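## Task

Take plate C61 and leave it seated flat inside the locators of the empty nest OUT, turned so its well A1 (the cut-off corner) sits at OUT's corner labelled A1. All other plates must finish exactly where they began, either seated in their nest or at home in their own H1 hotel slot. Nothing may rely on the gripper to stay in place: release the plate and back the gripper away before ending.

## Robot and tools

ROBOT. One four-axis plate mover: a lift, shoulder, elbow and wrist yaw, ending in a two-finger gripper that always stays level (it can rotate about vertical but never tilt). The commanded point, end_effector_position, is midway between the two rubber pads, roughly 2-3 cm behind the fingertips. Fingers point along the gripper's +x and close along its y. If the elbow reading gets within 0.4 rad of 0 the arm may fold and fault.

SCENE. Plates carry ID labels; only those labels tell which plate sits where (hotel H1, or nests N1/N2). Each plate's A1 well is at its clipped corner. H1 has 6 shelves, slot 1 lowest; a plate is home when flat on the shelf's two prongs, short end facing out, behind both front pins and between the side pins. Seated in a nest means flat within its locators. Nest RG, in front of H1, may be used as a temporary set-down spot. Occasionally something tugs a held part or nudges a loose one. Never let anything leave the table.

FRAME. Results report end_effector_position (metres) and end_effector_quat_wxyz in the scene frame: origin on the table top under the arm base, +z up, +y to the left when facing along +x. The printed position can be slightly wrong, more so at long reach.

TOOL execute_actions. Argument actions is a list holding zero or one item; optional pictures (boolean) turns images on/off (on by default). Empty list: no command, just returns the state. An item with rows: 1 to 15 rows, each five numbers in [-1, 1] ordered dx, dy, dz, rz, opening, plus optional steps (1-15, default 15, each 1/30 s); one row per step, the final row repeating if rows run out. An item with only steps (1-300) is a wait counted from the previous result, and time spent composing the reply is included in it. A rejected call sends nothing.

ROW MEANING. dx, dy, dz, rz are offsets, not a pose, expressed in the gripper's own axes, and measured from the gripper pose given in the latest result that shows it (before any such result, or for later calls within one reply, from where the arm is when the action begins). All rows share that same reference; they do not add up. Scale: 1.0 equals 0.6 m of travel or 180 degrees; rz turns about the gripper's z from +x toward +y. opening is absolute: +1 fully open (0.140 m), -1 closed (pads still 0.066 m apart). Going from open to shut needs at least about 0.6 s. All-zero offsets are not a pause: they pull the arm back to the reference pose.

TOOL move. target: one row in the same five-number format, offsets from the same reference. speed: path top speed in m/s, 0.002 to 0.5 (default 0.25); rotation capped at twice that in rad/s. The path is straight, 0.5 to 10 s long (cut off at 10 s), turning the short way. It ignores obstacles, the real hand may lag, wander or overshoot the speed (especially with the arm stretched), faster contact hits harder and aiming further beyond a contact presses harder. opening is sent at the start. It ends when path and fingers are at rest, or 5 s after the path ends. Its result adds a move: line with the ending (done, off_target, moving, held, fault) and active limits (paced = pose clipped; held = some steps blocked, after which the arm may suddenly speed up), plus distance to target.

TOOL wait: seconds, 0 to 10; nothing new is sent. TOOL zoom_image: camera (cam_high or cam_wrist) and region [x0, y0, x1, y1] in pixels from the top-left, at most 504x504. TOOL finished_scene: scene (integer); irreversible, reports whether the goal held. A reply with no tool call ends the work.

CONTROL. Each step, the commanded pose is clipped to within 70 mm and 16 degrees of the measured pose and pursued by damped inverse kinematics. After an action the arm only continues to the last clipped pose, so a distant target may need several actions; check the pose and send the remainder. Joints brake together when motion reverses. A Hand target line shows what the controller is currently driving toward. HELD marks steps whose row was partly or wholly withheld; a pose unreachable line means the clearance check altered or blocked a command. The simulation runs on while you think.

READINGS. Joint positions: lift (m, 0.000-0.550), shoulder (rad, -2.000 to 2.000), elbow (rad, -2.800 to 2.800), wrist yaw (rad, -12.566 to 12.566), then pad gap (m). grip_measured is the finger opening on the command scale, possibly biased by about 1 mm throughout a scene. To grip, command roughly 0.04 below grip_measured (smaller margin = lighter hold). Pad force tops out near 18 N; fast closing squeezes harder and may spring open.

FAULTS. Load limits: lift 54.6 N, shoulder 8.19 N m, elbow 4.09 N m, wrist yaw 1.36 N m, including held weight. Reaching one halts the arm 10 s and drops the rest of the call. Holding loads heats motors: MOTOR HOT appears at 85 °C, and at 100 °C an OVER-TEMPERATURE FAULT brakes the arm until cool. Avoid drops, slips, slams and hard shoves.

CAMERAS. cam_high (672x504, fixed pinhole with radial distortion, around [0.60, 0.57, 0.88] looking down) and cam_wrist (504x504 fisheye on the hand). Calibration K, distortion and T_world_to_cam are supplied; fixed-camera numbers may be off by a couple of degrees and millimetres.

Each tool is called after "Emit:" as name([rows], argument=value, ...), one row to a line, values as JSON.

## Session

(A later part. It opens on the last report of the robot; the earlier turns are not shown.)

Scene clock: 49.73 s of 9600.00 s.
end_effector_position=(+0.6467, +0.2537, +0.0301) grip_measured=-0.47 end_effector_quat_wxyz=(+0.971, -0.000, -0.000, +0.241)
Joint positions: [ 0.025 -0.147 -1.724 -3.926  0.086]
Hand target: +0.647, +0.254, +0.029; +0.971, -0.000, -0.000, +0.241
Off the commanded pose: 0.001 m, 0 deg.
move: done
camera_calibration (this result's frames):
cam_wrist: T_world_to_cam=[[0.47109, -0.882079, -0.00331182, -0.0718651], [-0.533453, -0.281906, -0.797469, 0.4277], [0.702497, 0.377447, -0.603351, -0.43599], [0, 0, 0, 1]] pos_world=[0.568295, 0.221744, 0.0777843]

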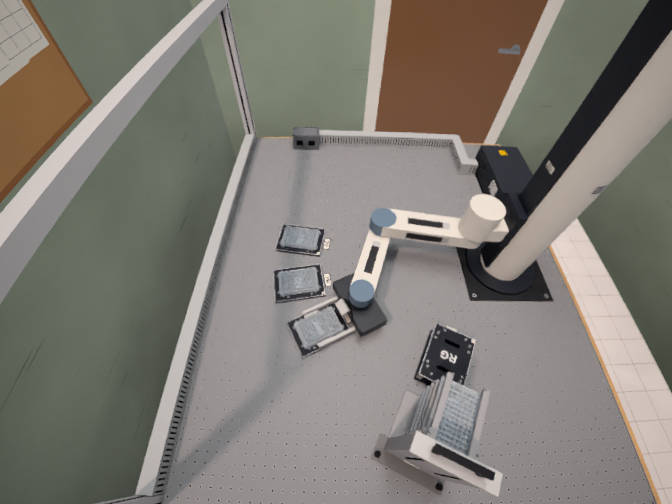

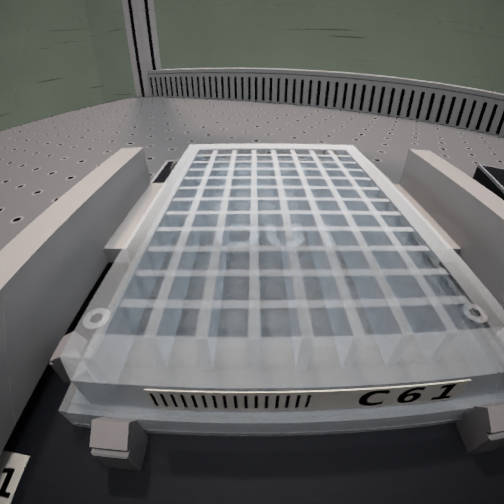

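Emit:
execute_actions([
  {"rows":[[0,0,0.001,0,-0.1]],"steps":10},
], pictures=false)

Emit:
move(target=[0,0,0.06,0,-0.1])

Emit:
move(target=[-0.17,0,0.1,0,1])

Emit:
zoom_image(camera="cam_wrist", region=[140,170,400,400])

Scene clock: 51.40 s of 9600.00 s.
end_effector_position=(+0.6467, +0.2537, +0.0308) grip_measured=-0.10 end_effector_quat_wxyz=(+0.971, -0.000, -0.000, +0.241)
Joint positions: [ 0.026 -0.147 -1.724 -3.926  0.099]
Hand target: +0.647, +0.254, +0.031; +0.971, -0.000, -0.000, +0.241
Off the commanded pose: 0.000 m, 0 deg.
Steps of this call (steps 1 to 40: nothing new was sent; steps 41 to 50: all 10 steps of this action). Readings (end_effector_position):
41: (+0.6467, +0.2537, +0.0301)
42: (+0.6467, +0.2537, +0.0306)
44: (+0.6467, +0.2537, +0.0308)
48: (+0.6467, +0.2537, +0.0308)
50: the state above

Scene clock: 52.33 s of 9600.00 s.
end_effector_position=(+0.6467, +0.2537, +0.0668) grip_measured=-0.10 end_effector_quat_wxyz=(+0.971, -0.000, -0.000, +0.241)
Joint positions: [ 0.062 -0.147 -1.724 -3.926  0.099]
Hand target: +0.647, +0.254, +0.067; +0.971, -0.000, -0.000, +0.241
Off the commanded pose: 0.000 m, 0 deg.
move: done
camera_calibration (this result's frames):
cam_wrist: T_world_to_cam=[[0.471064, -0.882093, -0.00331182, -0.0717364], [-0.533461, -0.281891, -0.797469, 0.456965], [0.702508, 0.377426, -0.603351, -0.413862], [0, 0, 0, 1]] pos_world=[0.568307, 0.221738, 0.114474]

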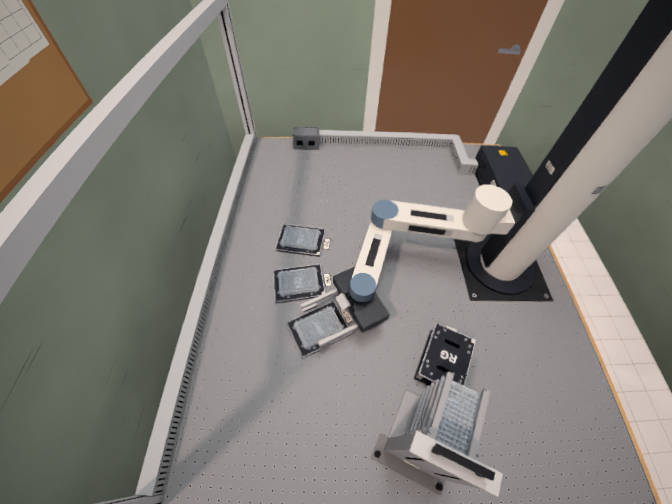

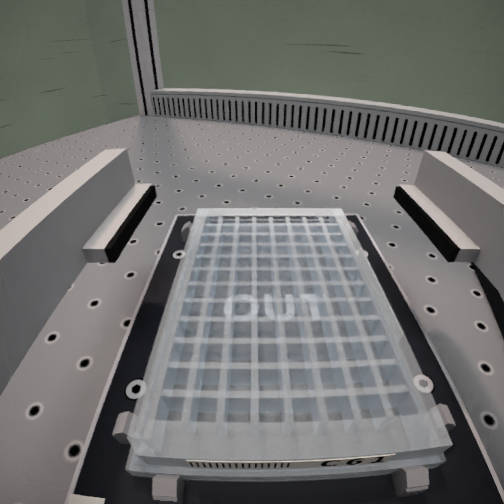

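Scene clock: 53.20 s of 9600.00 s.
end_effector_position=(+0.5565, +0.2061, +0.1269) grip_measured=+1.00 end_effector_quat_wxyz=(+0.971, -0.000, -0.000, +0.241)
Joint positions: [ 0.122 -0.363 -1.191 -4.243  0.14 ]
Hand target: +0.557, +0.206, +0.127; +0.971, -0.000, -0.000, +0.241
Off the commanded pose: 0.000 m, 0 deg.
move: done
camera_calibration (this result's frames):
cam_wrist: T_world_to_cam=[[0.471369, -0.88193, -0.00331182, -0.0712814], [-0.533364, -0.282075, -0.797469, 0.443264], [0.702377, 0.377669, -0.603351, -0.296236], [0, 0, 0, 1]] pos_world=[0.47809, 0.174048, 0.174519]

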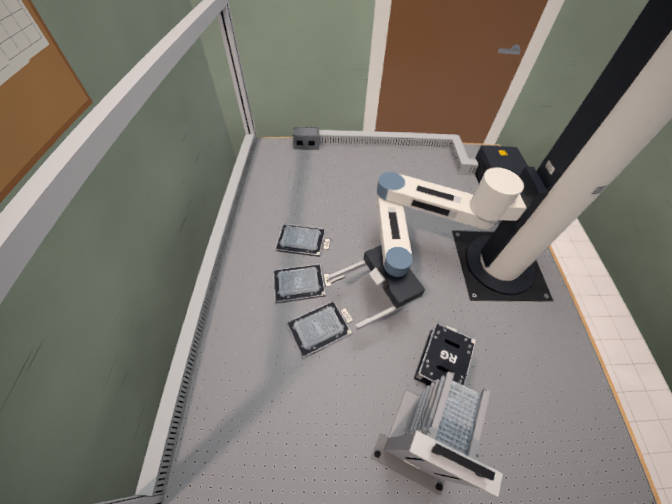

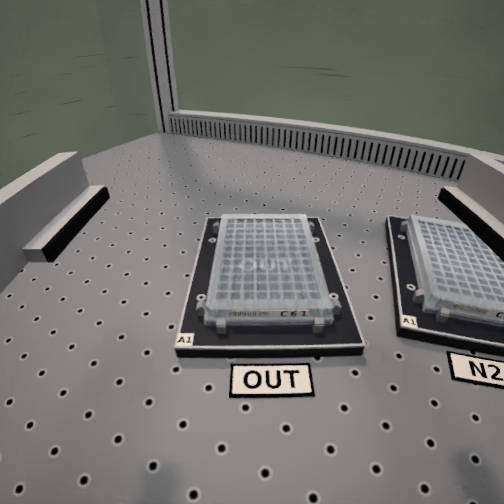

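Region (140, 170, 400, 400) of cam_wrist's 504x504 image, scaled by 1.938, with more detail than that image has; it fills the top 446 rows of this view, and the rest is white.

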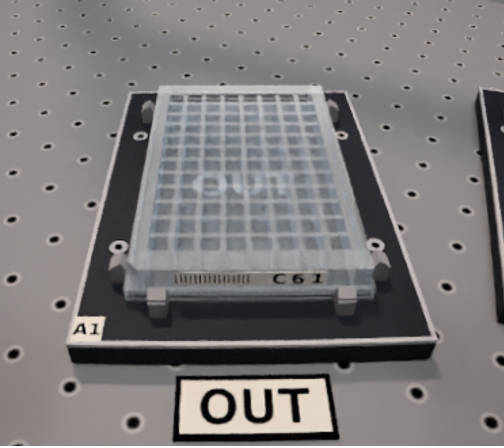

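Emit:
finished_scene(scene=1)

The scene is finished: the task was done.


## Next scene

Take plate B88 and leave it seated flat inside the locators of the empty nest OUT, turned so its well A1 (the cut-off corner) sits at OUT's corner labelled A1. All other plates must finish exactly where they began, either seated in their nest or at home in their own H1 hotel slot. Nothing may rely on the gripper to stay in place: release the plate and back the gripper away before ending.

Emit:
execute_actions(actions=[])

Scene clock: 0.00 s of 9600.00 s.
end_effector_position=(+0.7545, +0.0007, +0.3415) grip_measured=+1.00 end_effector_quat_wxyz=(+0.908, +0.000, +0.000, -0.419)
Joint positions: [ 0.337  0.472  2.586 -3.922  0.14 ]
Hand target: +0.755, +0.001, +0.342; +0.908, +0.000, +0.000, -0.419
camera_calibration (this result's frames):
cam_wrist: T_world_to_cam=[[-0.757538, -0.652782, -0.00331182, 0.582029], [-0.39186, 0.458791, -0.797469, 0.55485], [0.522093, -0.602816, -0.603351, -0.0915551], [0, 0, 0, 1]] pos_world=[0.706133, 0.0701875, 0.389163]

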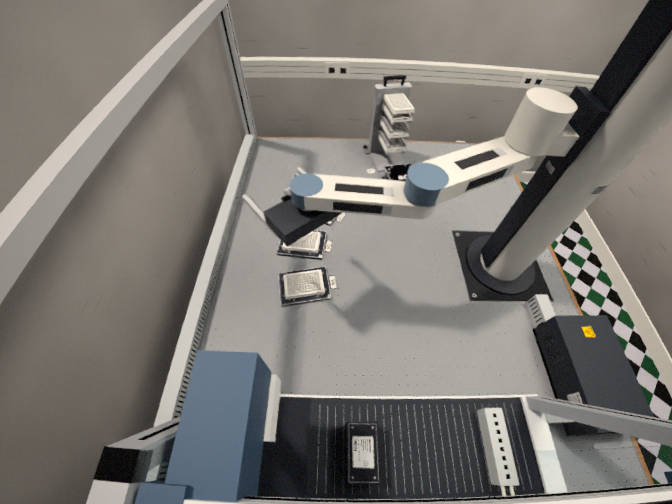

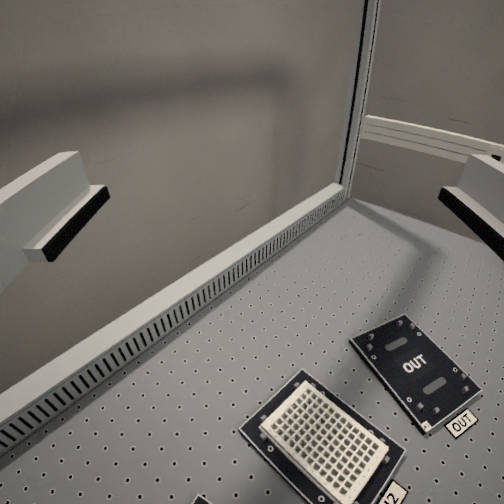

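Emit:
move(target=[-0.072,-0.934,-0.14,-0.086,1], speed=0.4)

Emit:
zoom_image(camera="cam_wrist", region=[150,40,400,290])

Scene clock: 3.80 s of 9600.00 s.
end_effector_position=(+0.3003, -0.3306, +0.2575) grip_measured=+1.00 end_effector_quat_wxyz=(+0.843, +0.000, +0.000, -0.537)
Joint positions: [ 0.253 -0.276  0.836 -1.694  0.14 ]
Hand target: +0.300, -0.331, +0.258; +0.844, +0.000, +0.000, -0.537
Off the commanded pose: 0.000 m, 0 deg.
move: done; limits=paced
camera_calibration (this result's frames):
cam_wrist: T_world_to_cam=[[-0.904474, -0.426516, -0.00331182, 0.140291], [-0.254953, 0.546848, -0.797469, 0.449861], [0.341945, -0.720445, -0.603351, -0.0895783], [0, 0, 0, 1]] pos_world=[0.272214, -0.250706, 0.305168]

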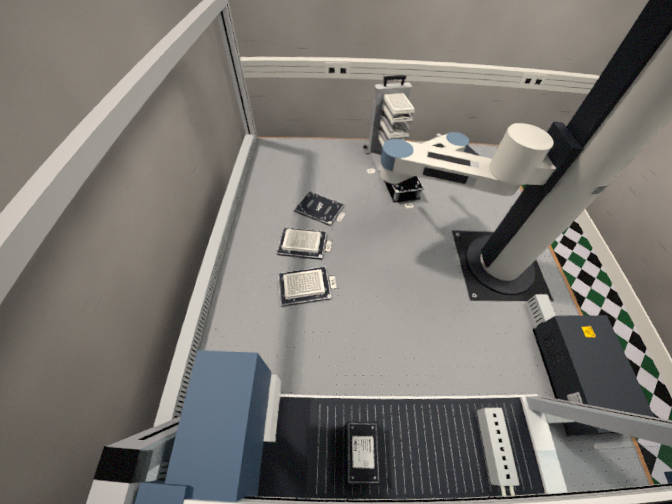

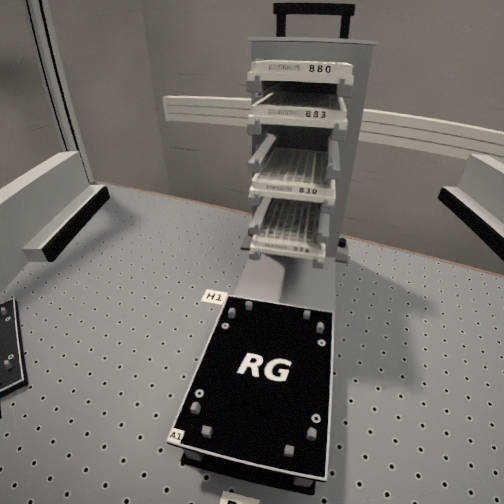

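Region (150, 40, 400, 290) of cam_wrist's 504x504 image, scaled by 2.016, with more detail than that image has.

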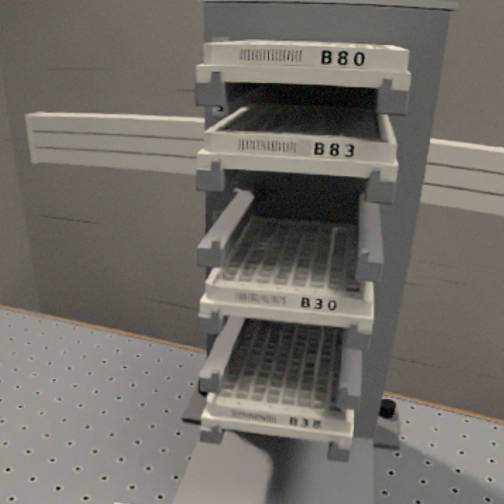

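Emit:
zoom_image(camera="cam_wrist", region=[245,220,335,270])

Emit:
move(target=[-0.33,0.59,-0.2,0.36,1], speed=0.35)

Emit:
zoom_image(camera="cam_wrist", region=[0,180,504,420])

Region (245, 220, 335, 270) of cam_wrist's 504x504 image, scaled by 5.600, with more detail than that image has.

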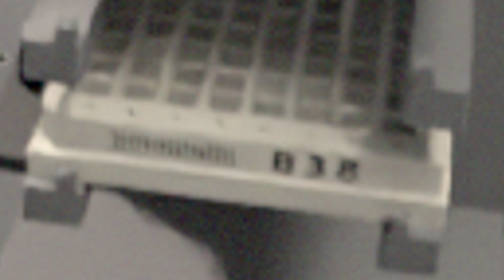

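Scene clock: 9.20 s of 9600.00 s.
end_effector_position=(+0.5375, -0.0013, +0.1375) grip_measured=+1.00 end_effector_quat_wxyz=(+1.000, +0.000, +0.000, -0.001)
Joint positions: [ 0.132  0.967  0.872 -1.841  0.14 ]
Hand target: +0.537, -0.001, +0.138; +1.000, +0.000, +0.000, -0.002
Off the commanded pose: 0.000 m, 0 deg.
After step 90, 0.40 s passed at rest.
move: done
camera_calibration (this result's frames):
cam_wrist: T_world_to_cam=[[0.00162206, -0.999993, -0.00331182, 0.00714801], [-0.603358, 0.0016624, -0.797469, 0.421088], [0.797469, 0.00329175, -0.603351, -0.249783], [0, 0, 0, 1]] pos_world=[0.453249, 0.00727017, 0.185122]

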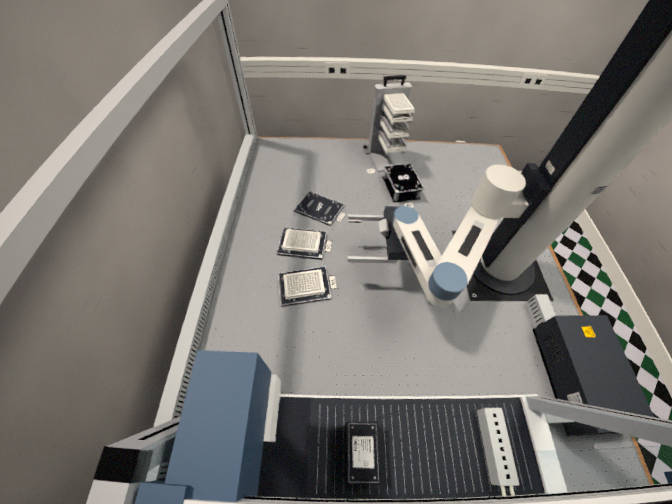

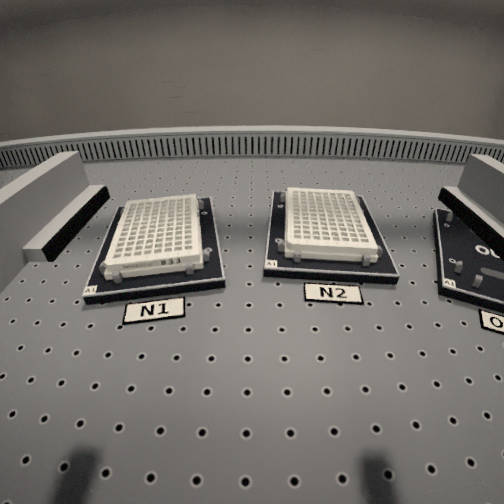

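Region (0, 180, 504, 420) of cam_wrist's 504x504 image, scaled by 1.000; it fills the top 240 rows of this view, and the rest is white.

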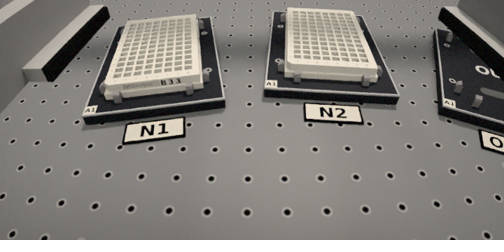

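Emit:
move(target=[0.31,-0.113,-0.118,-0.027,-0.1])

Scene clock: 16.90 s of 9600.00 s.
end_effector_position=(+0.7233, -0.0696, +0.0666) grip_measured=-0.10 end_effector_quat_wxyz=(+0.999, +0.000, +0.000, -0.044)
Joint positions: [ 0.062  0.457  1.83  -2.374  0.099]
Hand target: +0.723, -0.070, +0.067; +0.999, +0.000, +0.000, -0.044
Off the commanded pose: 0.000 m, 0 deg.
After step 90, 3.40 s passed at rest.
move: done
camera_calibration (this result's frames):
cam_wrist: T_world_to_cam=[[-0.0829384, -0.996549, -0.00331182, -0.000335438], [-0.601056, 0.0526735, -0.797469, 0.478696], [0.794891, -0.0641502, -0.603351, -0.443305], [0, 0, 0, 1]] pos_world=[0.640075, -0.053987, 0.114276]

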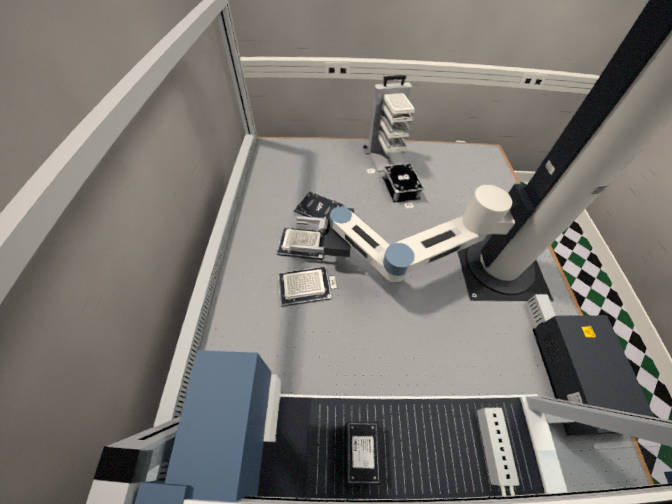

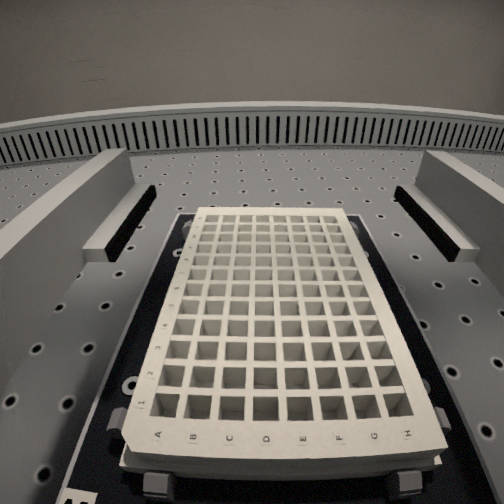

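Emit:
move(target=[0,0.002,-0.0595,-0.005,-0.1], speed=0.06)

Emit:
execute_actions([
  {"rows":[[0,0,0,0,-0.3],[0,0,0,0,-0.35],[0,0,0,0,-0.38],[0,0,0,0,-0.4],[0,0,0,0,-0.42],[0,0,0,0,-0.44],[0,0,0,0,-0.455],[0,0,0,0,-0.47],[0,0,0,0,-0.49],[0,0,0,0,-0.51],[0,0,0,0,-0.53]]},
])

Scene clock: 19.83 s of 9600.00 s.
end_effector_position=(+0.7234, -0.0685, +0.0309) grip_measured=-0.10 end_effector_quat_wxyz=(+0.999, +0.000, +0.000, -0.051)
Joint positions: [ 0.026  0.466  1.829 -2.397  0.099]
Hand target: +0.723, -0.068, +0.031; +0.999, +0.000, +0.000, -0.051
Off the commanded pose: 0.000 m, 0 deg.
move: done
camera_calibration (this result's frames):
cam_wrist: T_world_to_cam=[[-0.0983287, -0.995148, -0.00331182, 0.0119428], [-0.600171, 0.0619557, -0.797469, 0.450198], [0.793805, -0.0764264, -0.603351, -0.464952], [0, 0, 0, 1]] pos_world=[0.640451, -0.051542, 0.0785292]

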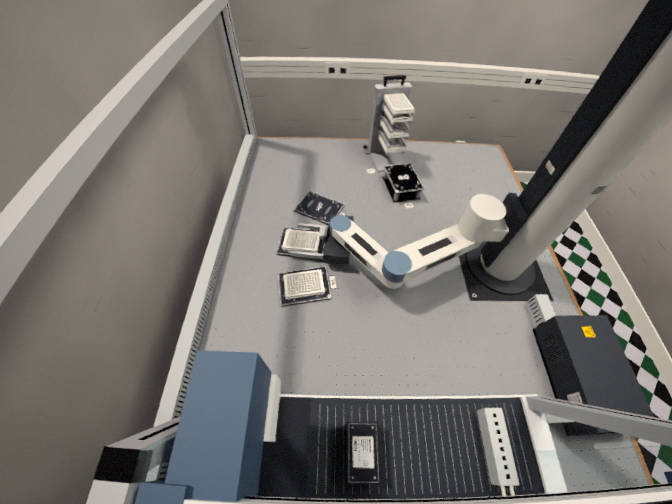

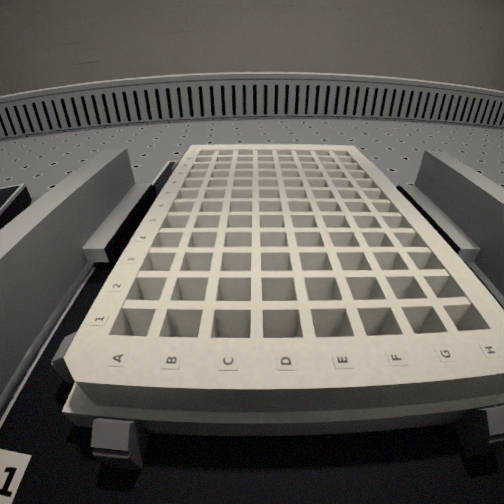

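Scene clock: 20.33 s of 9600.00 s.
end_effector_position=(+0.7234, -0.0685, +0.0309) grip_measured=-0.47 end_effector_quat_wxyz=(+0.999, +0.000, +0.000, -0.051)
Joint positions: [ 0.026  0.465  1.829 -2.398  0.086]
Hand target: +0.723, -0.068, +0.031; +0.999, +0.000, +0.000, -0.051
Off the commanded pose: 0.000 m, 0 deg.
Steps of this call (steps 1 to 15: all 15 steps of this action). Readings (end_effector_position):
1: (+0.7234, -0.0685, +0.0309)
2: (+0.7234, -0.0685, +0.0309)
4: (+0.7234, -0.0685, +0.0309)
8: (+0.7234, -0.0685, +0.0309)
15: the state above
camera_calibration (this result's frames):
cam_wrist: T_world_to_cam=[[-0.0985305, -0.995129, -0.00331182, 0.0120388], [-0.600158, 0.0620774, -0.797469, 0.450189], [0.79379, -0.0765874, -0.603351, -0.464941], [0, 0, 0, 1]] pos_world=[0.640436, -0.051575, 0.0785293]

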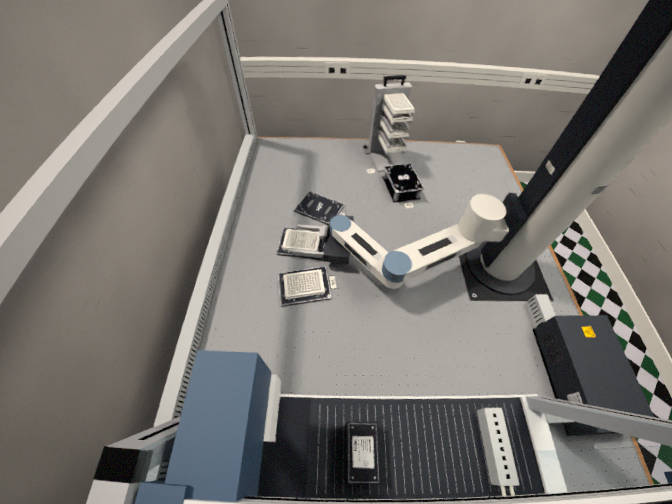

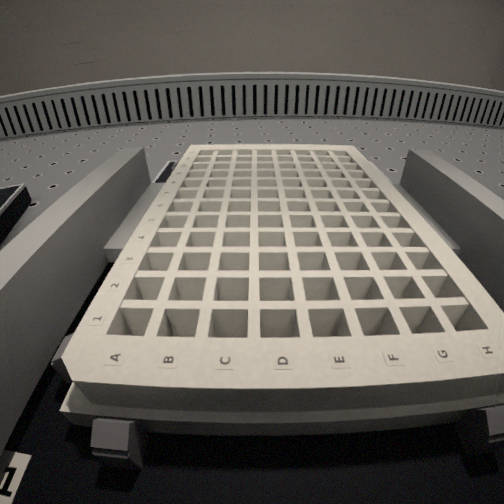

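Emit:
move(target=[0,0,0.03,0,-0.53], speed=0.04)

Emit:
move(target=[-0.063,-0.302,-0.008,-0.095,-0.53], speed=0.2)

Emit:
zoom_image(camera="cam_high", region=[280,170,370,250])

Scene clock: 23.33 s of 9600.00 s.
end_effector_position=(+0.7234, -0.0685, +0.0489) grip_measured=-0.47 end_effector_quat_wxyz=(+0.999, +0.000, +0.000, -0.051)
Joint positions: [ 0.044  0.465  1.829 -2.398  0.086]
Hand target: +0.723, -0.069, +0.049; +0.999, +0.000, +0.000, -0.051
Off the commanded pose: 0.000 m, 0 deg.
move: done
camera_calibration (this result's frames):
cam_wrist: T_world_to_cam=[[-0.098569, -0.995125, -0.00331182, 0.0121164], [-0.600156, 0.0621005, -0.797469, 0.464567], [0.793787, -0.0766181, -0.603351, -0.454057], [0, 0, 0, 1]] pos_world=[0.640431, -0.0515815, 0.0965624]

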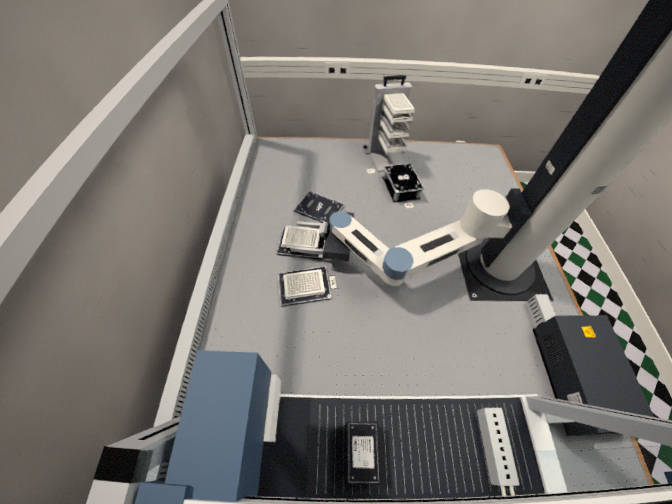

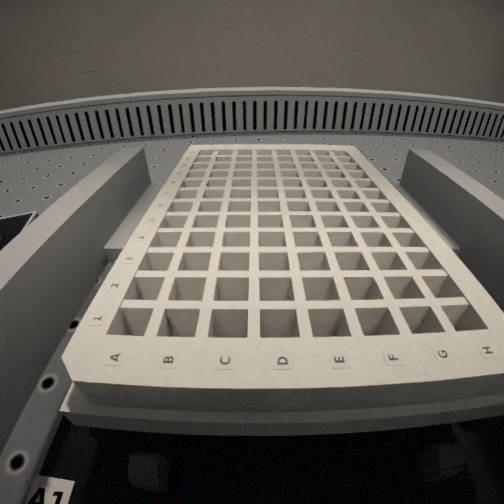

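Scene clock: 24.60 s of 9600.00 s.
end_effector_position=(+0.6670, -0.2451, +0.0441) grip_measured=-0.47 end_effector_quat_wxyz=(+0.980, +0.000, +0.000, -0.200)
Joint positions: [ 0.039  0.122  1.812 -2.336  0.086]
Hand target: +0.667, -0.245, +0.044; +0.980, +0.000, +0.000, -0.199
Off the commanded pose: 0.000 m, 0 deg.
move: done
camera_calibration (this result's frames):
cam_wrist: T_world_to_cam=[[-0.387299, -0.921948, -0.00331182, 0.0413614], [-0.555241, 0.236115, -0.797469, 0.450587], [0.736007, -0.30702, -0.603351, -0.443665], [0, 0, 0, 1]] pos_world=[0.592744, -0.204471, 0.091781]

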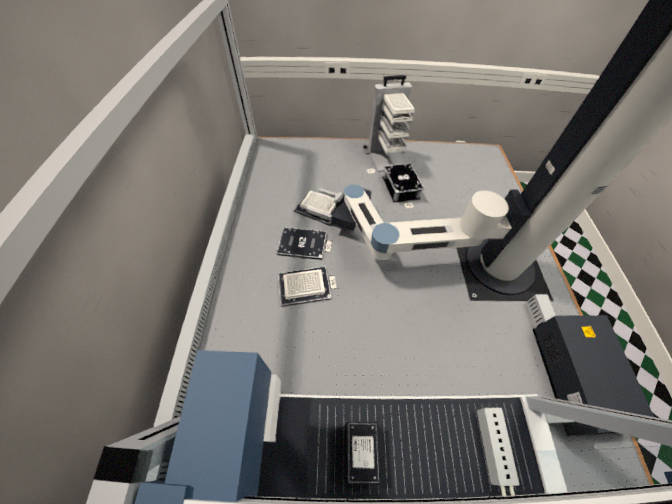

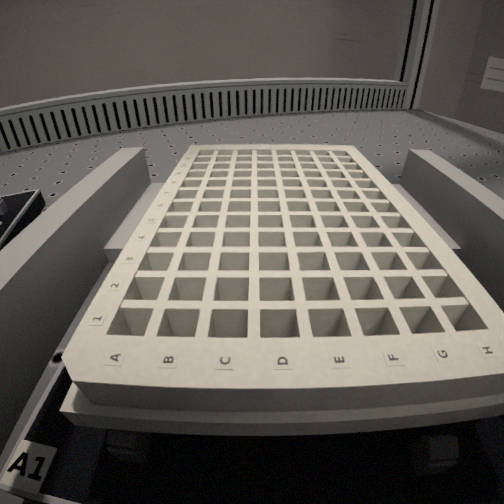

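Region (280, 170, 370, 250) of cam_high's 672x504 image, scaled by 5.600, with more detail than that image has.

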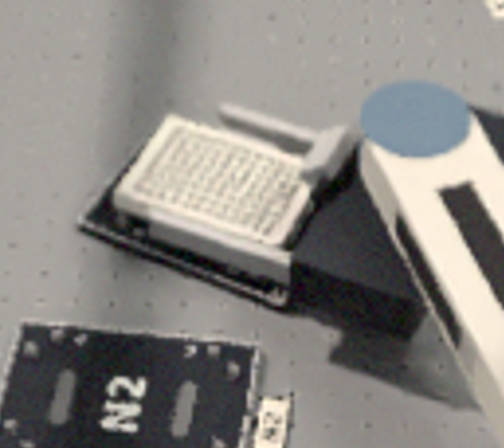

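Emit:
move(target=[0.0045,-0.006,0.008,-0.028,-0.53], speed=0.05)

Emit:
zoom_image(camera="cam_wrist", region=[0,400,252,504])

Emit:
zoom_image(camera="cam_wrist", region=[252,400,504,504])

Scene clock: 28.10 s of 9600.00 s.
end_effector_position=(+0.6681, -0.2496, +0.0489) grip_measured=-0.47 end_effector_quat_wxyz=(+0.970, +0.000, +0.000, -0.243)
Joint positions: [ 0.044  0.136  1.829 -2.455  0.086]
Hand target: +0.668, -0.249, +0.049; +0.970, +0.000, +0.000, -0.243
Off the commanded pose: 0.000 m, 0 deg.
move: done
camera_calibration (this result's frames):
cam_wrist: T_world_to_cam=[[-0.466778, -0.884368, -0.00331182, 0.100146], [-0.532357, 0.28397, -0.797469, 0.452663], [0.706197, -0.370478, -0.603351, -0.438829], [0, 0, 0, 1]] pos_world=[0.597624, -0.202554, 0.0965484]

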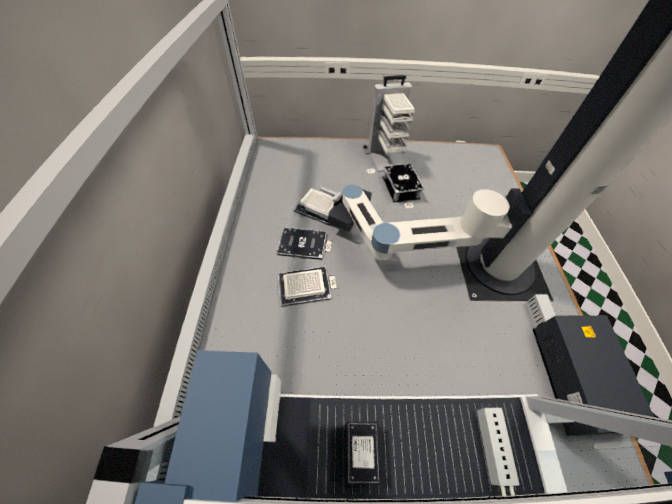

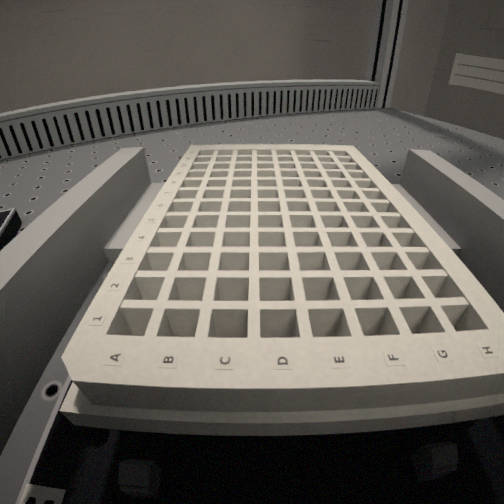

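Region (0, 400, 252, 504) of cam_wrist's 504x504 image, scaled by 2.000, with more detail than that image has; it fills the top 208 rows of this view, and the rest is white.

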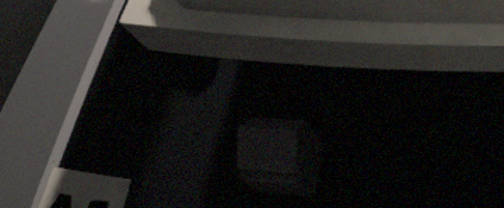

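Region (252, 400, 504, 504) of cam_wrist's 504x504 image, scaled by 2.000, with more detail than that image has; it fills the top 208 rows of this view, and the rest is white.

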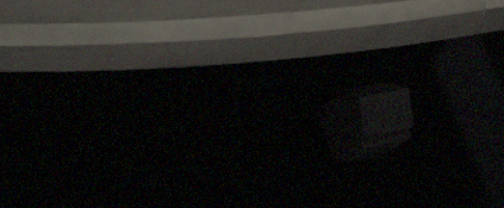

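Emit:
move(target=[-0.0012,0.006,0,0.0078,-0.53], speed=0.05)

Emit:
move(target=[0,0,-0.017,0,-0.53], speed=0.03)

Scene clock: 29.93 s of 9600.00 s.
end_effector_position=(+0.6691, -0.2462, +0.0489) grip_measured=-0.47 end_effector_quat_wxyz=(+0.973, +0.000, +0.000, -0.231)
Joint positions: [ 0.044  0.138  1.825 -2.428  0.086]
Hand target: +0.669, -0.246, +0.049; +0.973, +0.000, +0.000, -0.231
Off the commanded pose: 0.000 m, 0 deg.
move: done
camera_calibration (this result's frames):
cam_wrist: T_world_to_cam=[[-0.445351, -0.89535, -0.00331182, 0.0865632], [-0.53904, 0.27107, -0.797469, 0.45354], [0.714912, -0.353368, -0.603351, -0.439914], [0, 0, 0, 1]] pos_world=[0.597527, -0.200889, 0.0965484]

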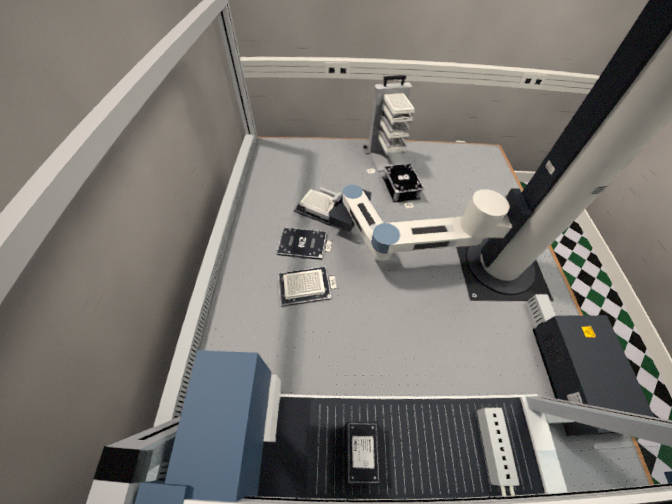

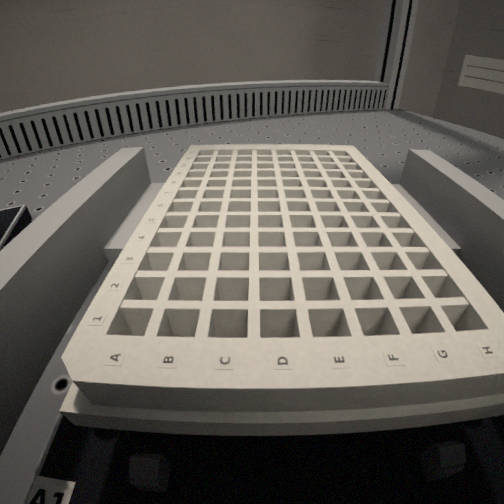

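Scene clock: 30.63 s of 9600.00 s.
end_effector_position=(+0.6691, -0.2462, +0.0386) grip_measured=-0.47 end_effector_quat_wxyz=(+0.973, +0.000, +0.000, -0.231)
Joint positions: [ 0.034  0.138  1.825 -2.428  0.086]
Hand target: +0.669, -0.246, +0.039; +0.973, +0.000, +0.000, -0.231
Off the commanded pose: 0.000 m, 0 deg.
move: done
camera_calibration (this result's frames):
cam_wrist: T_world_to_cam=[[-0.445363, -0.895344, -0.00331182, 0.086531], [-0.539036, 0.271078, -0.797469, 0.445358], [0.714907, -0.353378, -0.603351, -0.446104], [0, 0, 0, 1]] pos_world=[0.597524, -0.200895, 0.0862887]

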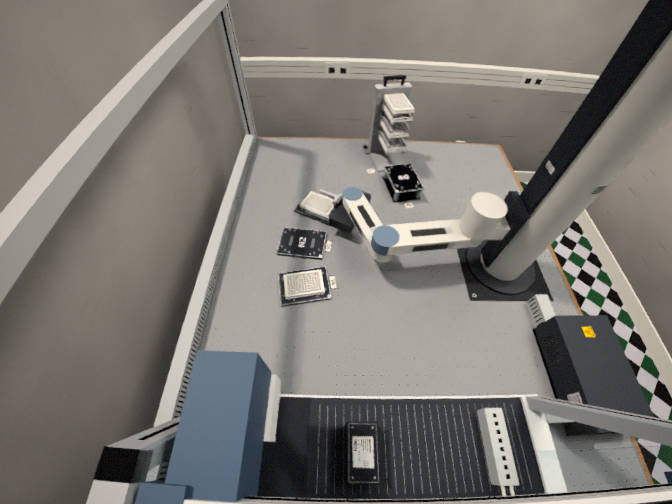

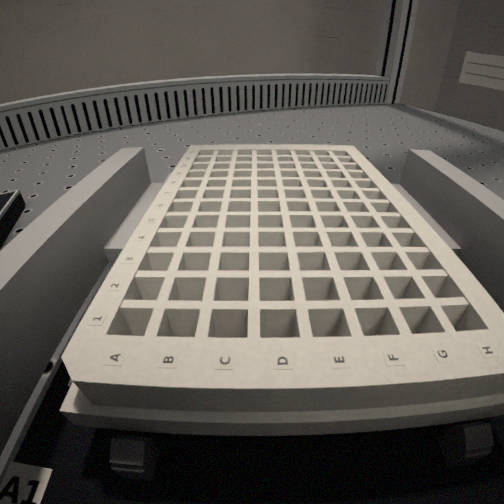

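The view now matches the reference from N2, so I'm lowering the plate.

Emit:
move(target=[0,0,-0.0125,-0.001,-0.53], speed=0.01)

Scene clock: 33.23 s of 9600.00 s.
end_effector_position=(+0.6689, -0.2464, +0.0311) grip_measured=-0.47 end_effector_quat_wxyz=(+0.973, +0.000, +0.000, -0.232)
Joint positions: [ 0.026  0.138  1.825 -2.432  0.086]
Hand target: +0.669, -0.246, +0.031; +0.973, +0.000, +0.000, -0.232
Off the commanded pose: 0.000 m, 0 deg.
move: done
camera_calibration (this result's frames):
cam_wrist: T_world_to_cam=[[-0.448238, -0.893908, -0.00331182, 0.0885351], [-0.538162, 0.272809, -0.797469, 0.43921], [0.713767, -0.355674, -0.603351, -0.450421], [0, 0, 0, 1]] pos_world=[0.597547, -0.200881, 0.0787873]

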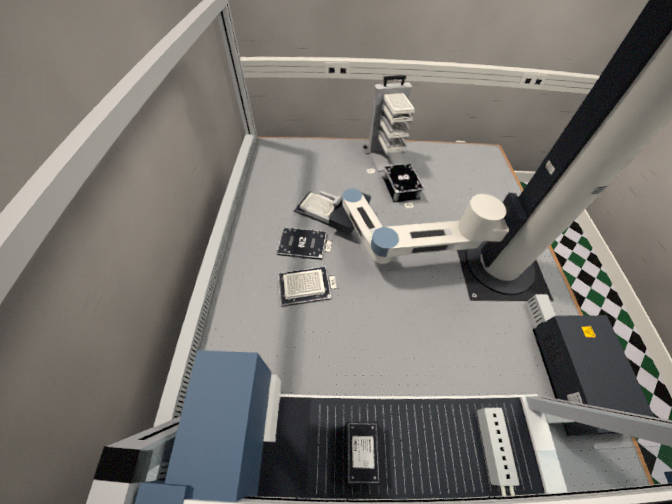

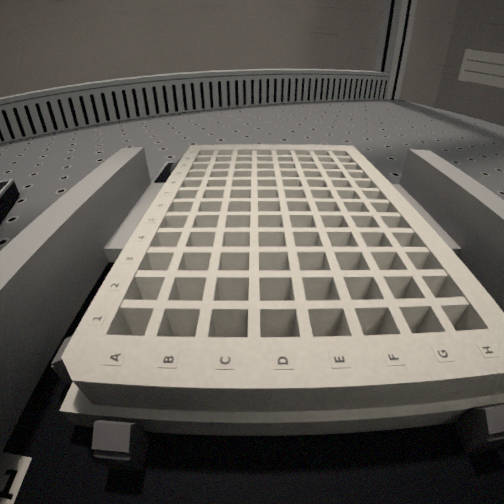

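Emit:
execute_actions([
  {"rows":[[0,0,0,0,-0.1]],"steps":10},
], pictures=false)

Emit:
move(target=[0,0,0.06,0,-0.1])

Emit:
move(target=[-0.17,0.08,0.1,0,1])

Emit:
zoom_image(camera="cam_wrist", region=[220,170,450,400])

Emit:
zoom_image(camera="cam_high", region=[285,180,355,240])

Scene clock: 35.33 s of 9600.00 s.
end_effector_position=(+0.6689, -0.2465, +0.0311) grip_measured=-0.10 end_effector_quat_wxyz=(+0.973, +0.000, +0.000, -0.232)
Joint positions: [ 0.026  0.138  1.825 -2.432  0.099]
Hand target: +0.669, -0.246, +0.031; +0.973, +0.000, +0.000, -0.232
Off the commanded pose: 0.000 m, 0 deg.
Steps of this call (steps 1 to 53: nothing new was sent; steps 54 to 63: all 10 steps of this action). Readings (end_effector_position):
54: (+0.6689, -0.2464, +0.0311)
55: (+0.6689, -0.2465, +0.0311)
57: (+0.6689, -0.2465, +0.0311)
61: (+0.6689, -0.2465, +0.0311)
63: the state above

Scene clock: 36.27 s of 9600.00 s.
end_effector_position=(+0.6689, -0.2465, +0.0672) grip_measured=-0.10 end_effector_quat_wxyz=(+0.973, +0.000, +0.000, -0.232)
Joint positions: [ 0.062  0.138  1.825 -2.432  0.099]
Hand target: +0.669, -0.246, +0.067; +0.973, +0.000, +0.000, -0.232
Off the commanded pose: 0.000 m, 0 deg.
move: done
camera_calibration (this result's frames):
cam_wrist: T_world_to_cam=[[-0.448343, -0.893856, -0.00331182, 0.0886663], [-0.53813, 0.272872, -0.797469, 0.467952], [0.713726, -0.355757, -0.603351, -0.428668], [0, 0, 0, 1]] pos_world=[0.597523, -0.200938, 0.114834]

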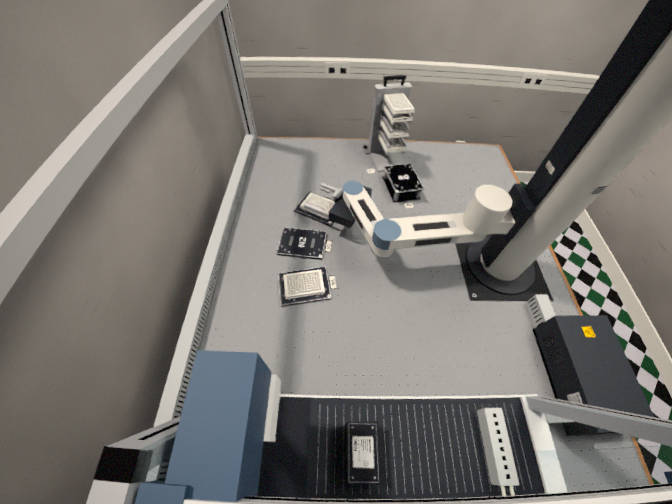

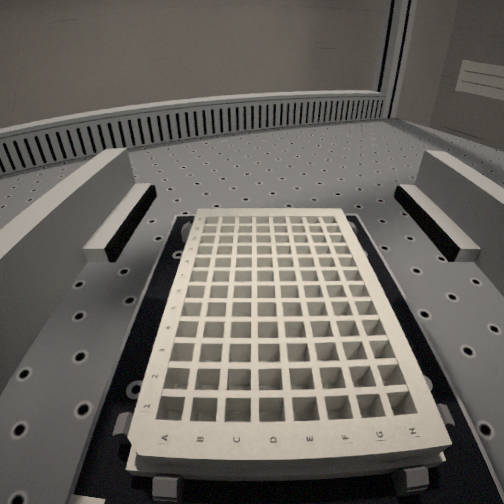

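Scene clock: 37.20 s of 9600.00 s.
end_effector_position=(+0.5996, -0.1575, +0.1272) grip_measured=+1.00 end_effector_quat_wxyz=(+0.973, +0.000, +0.000, -0.232)
Joint positions: [ 0.122  0.52   1.29  -2.279  0.14 ]
Hand target: +0.600, -0.158, +0.127; +0.973, +0.000, +0.000, -0.232
Off the commanded pose: 0.000 m, 0 deg.
move: done
camera_calibration (this result's frames):
cam_wrist: T_world_to_cam=[[-0.448418, -0.893818, -0.00331182, 0.137424], [-0.538107, 0.272917, -0.797469, 0.454266], [0.713696, -0.355818, -0.603351, -0.311324], [0, 0, 0, 1]] pos_world=[0.528258, -0.111919, 0.17488]

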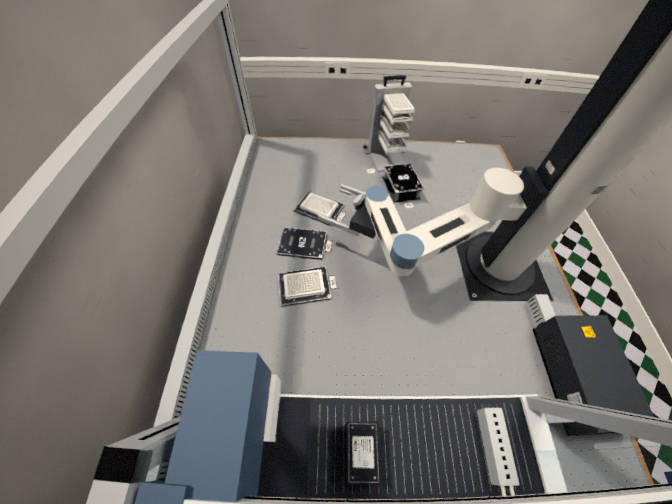

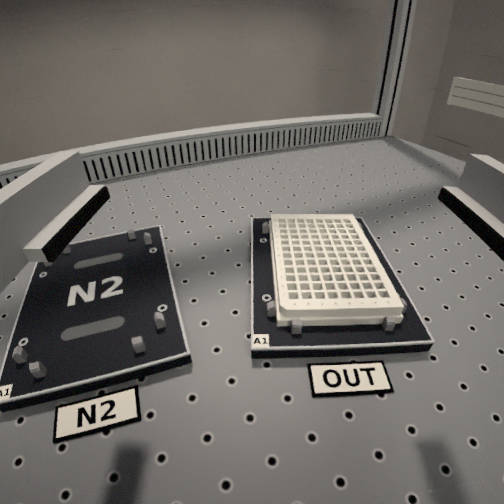

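Region (220, 170, 450, 400) of cam_wrist's 504x504 image, scaled by 2.191, with more detail than that image has.

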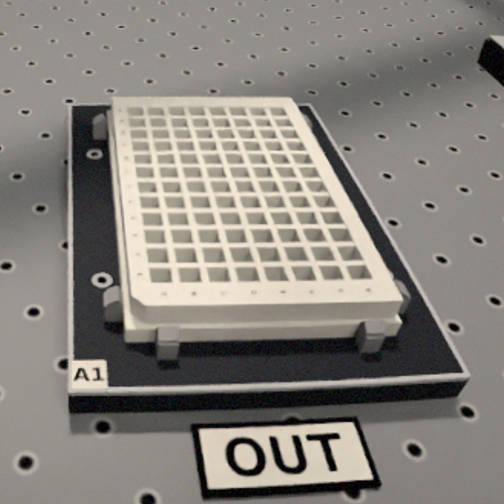

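Region (285, 180, 355, 240) of cam_high's 672x504 image, scaled by 7.200, with more detail than that image has; it fills the top 432 rows of this view, and the rest is white.

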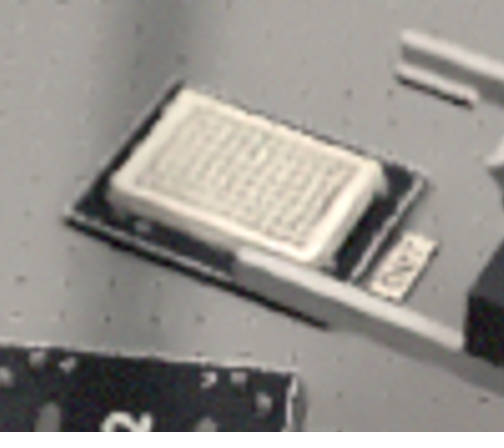

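Emit:
finished_scene(scene=2)

The scene is finished: the task was done.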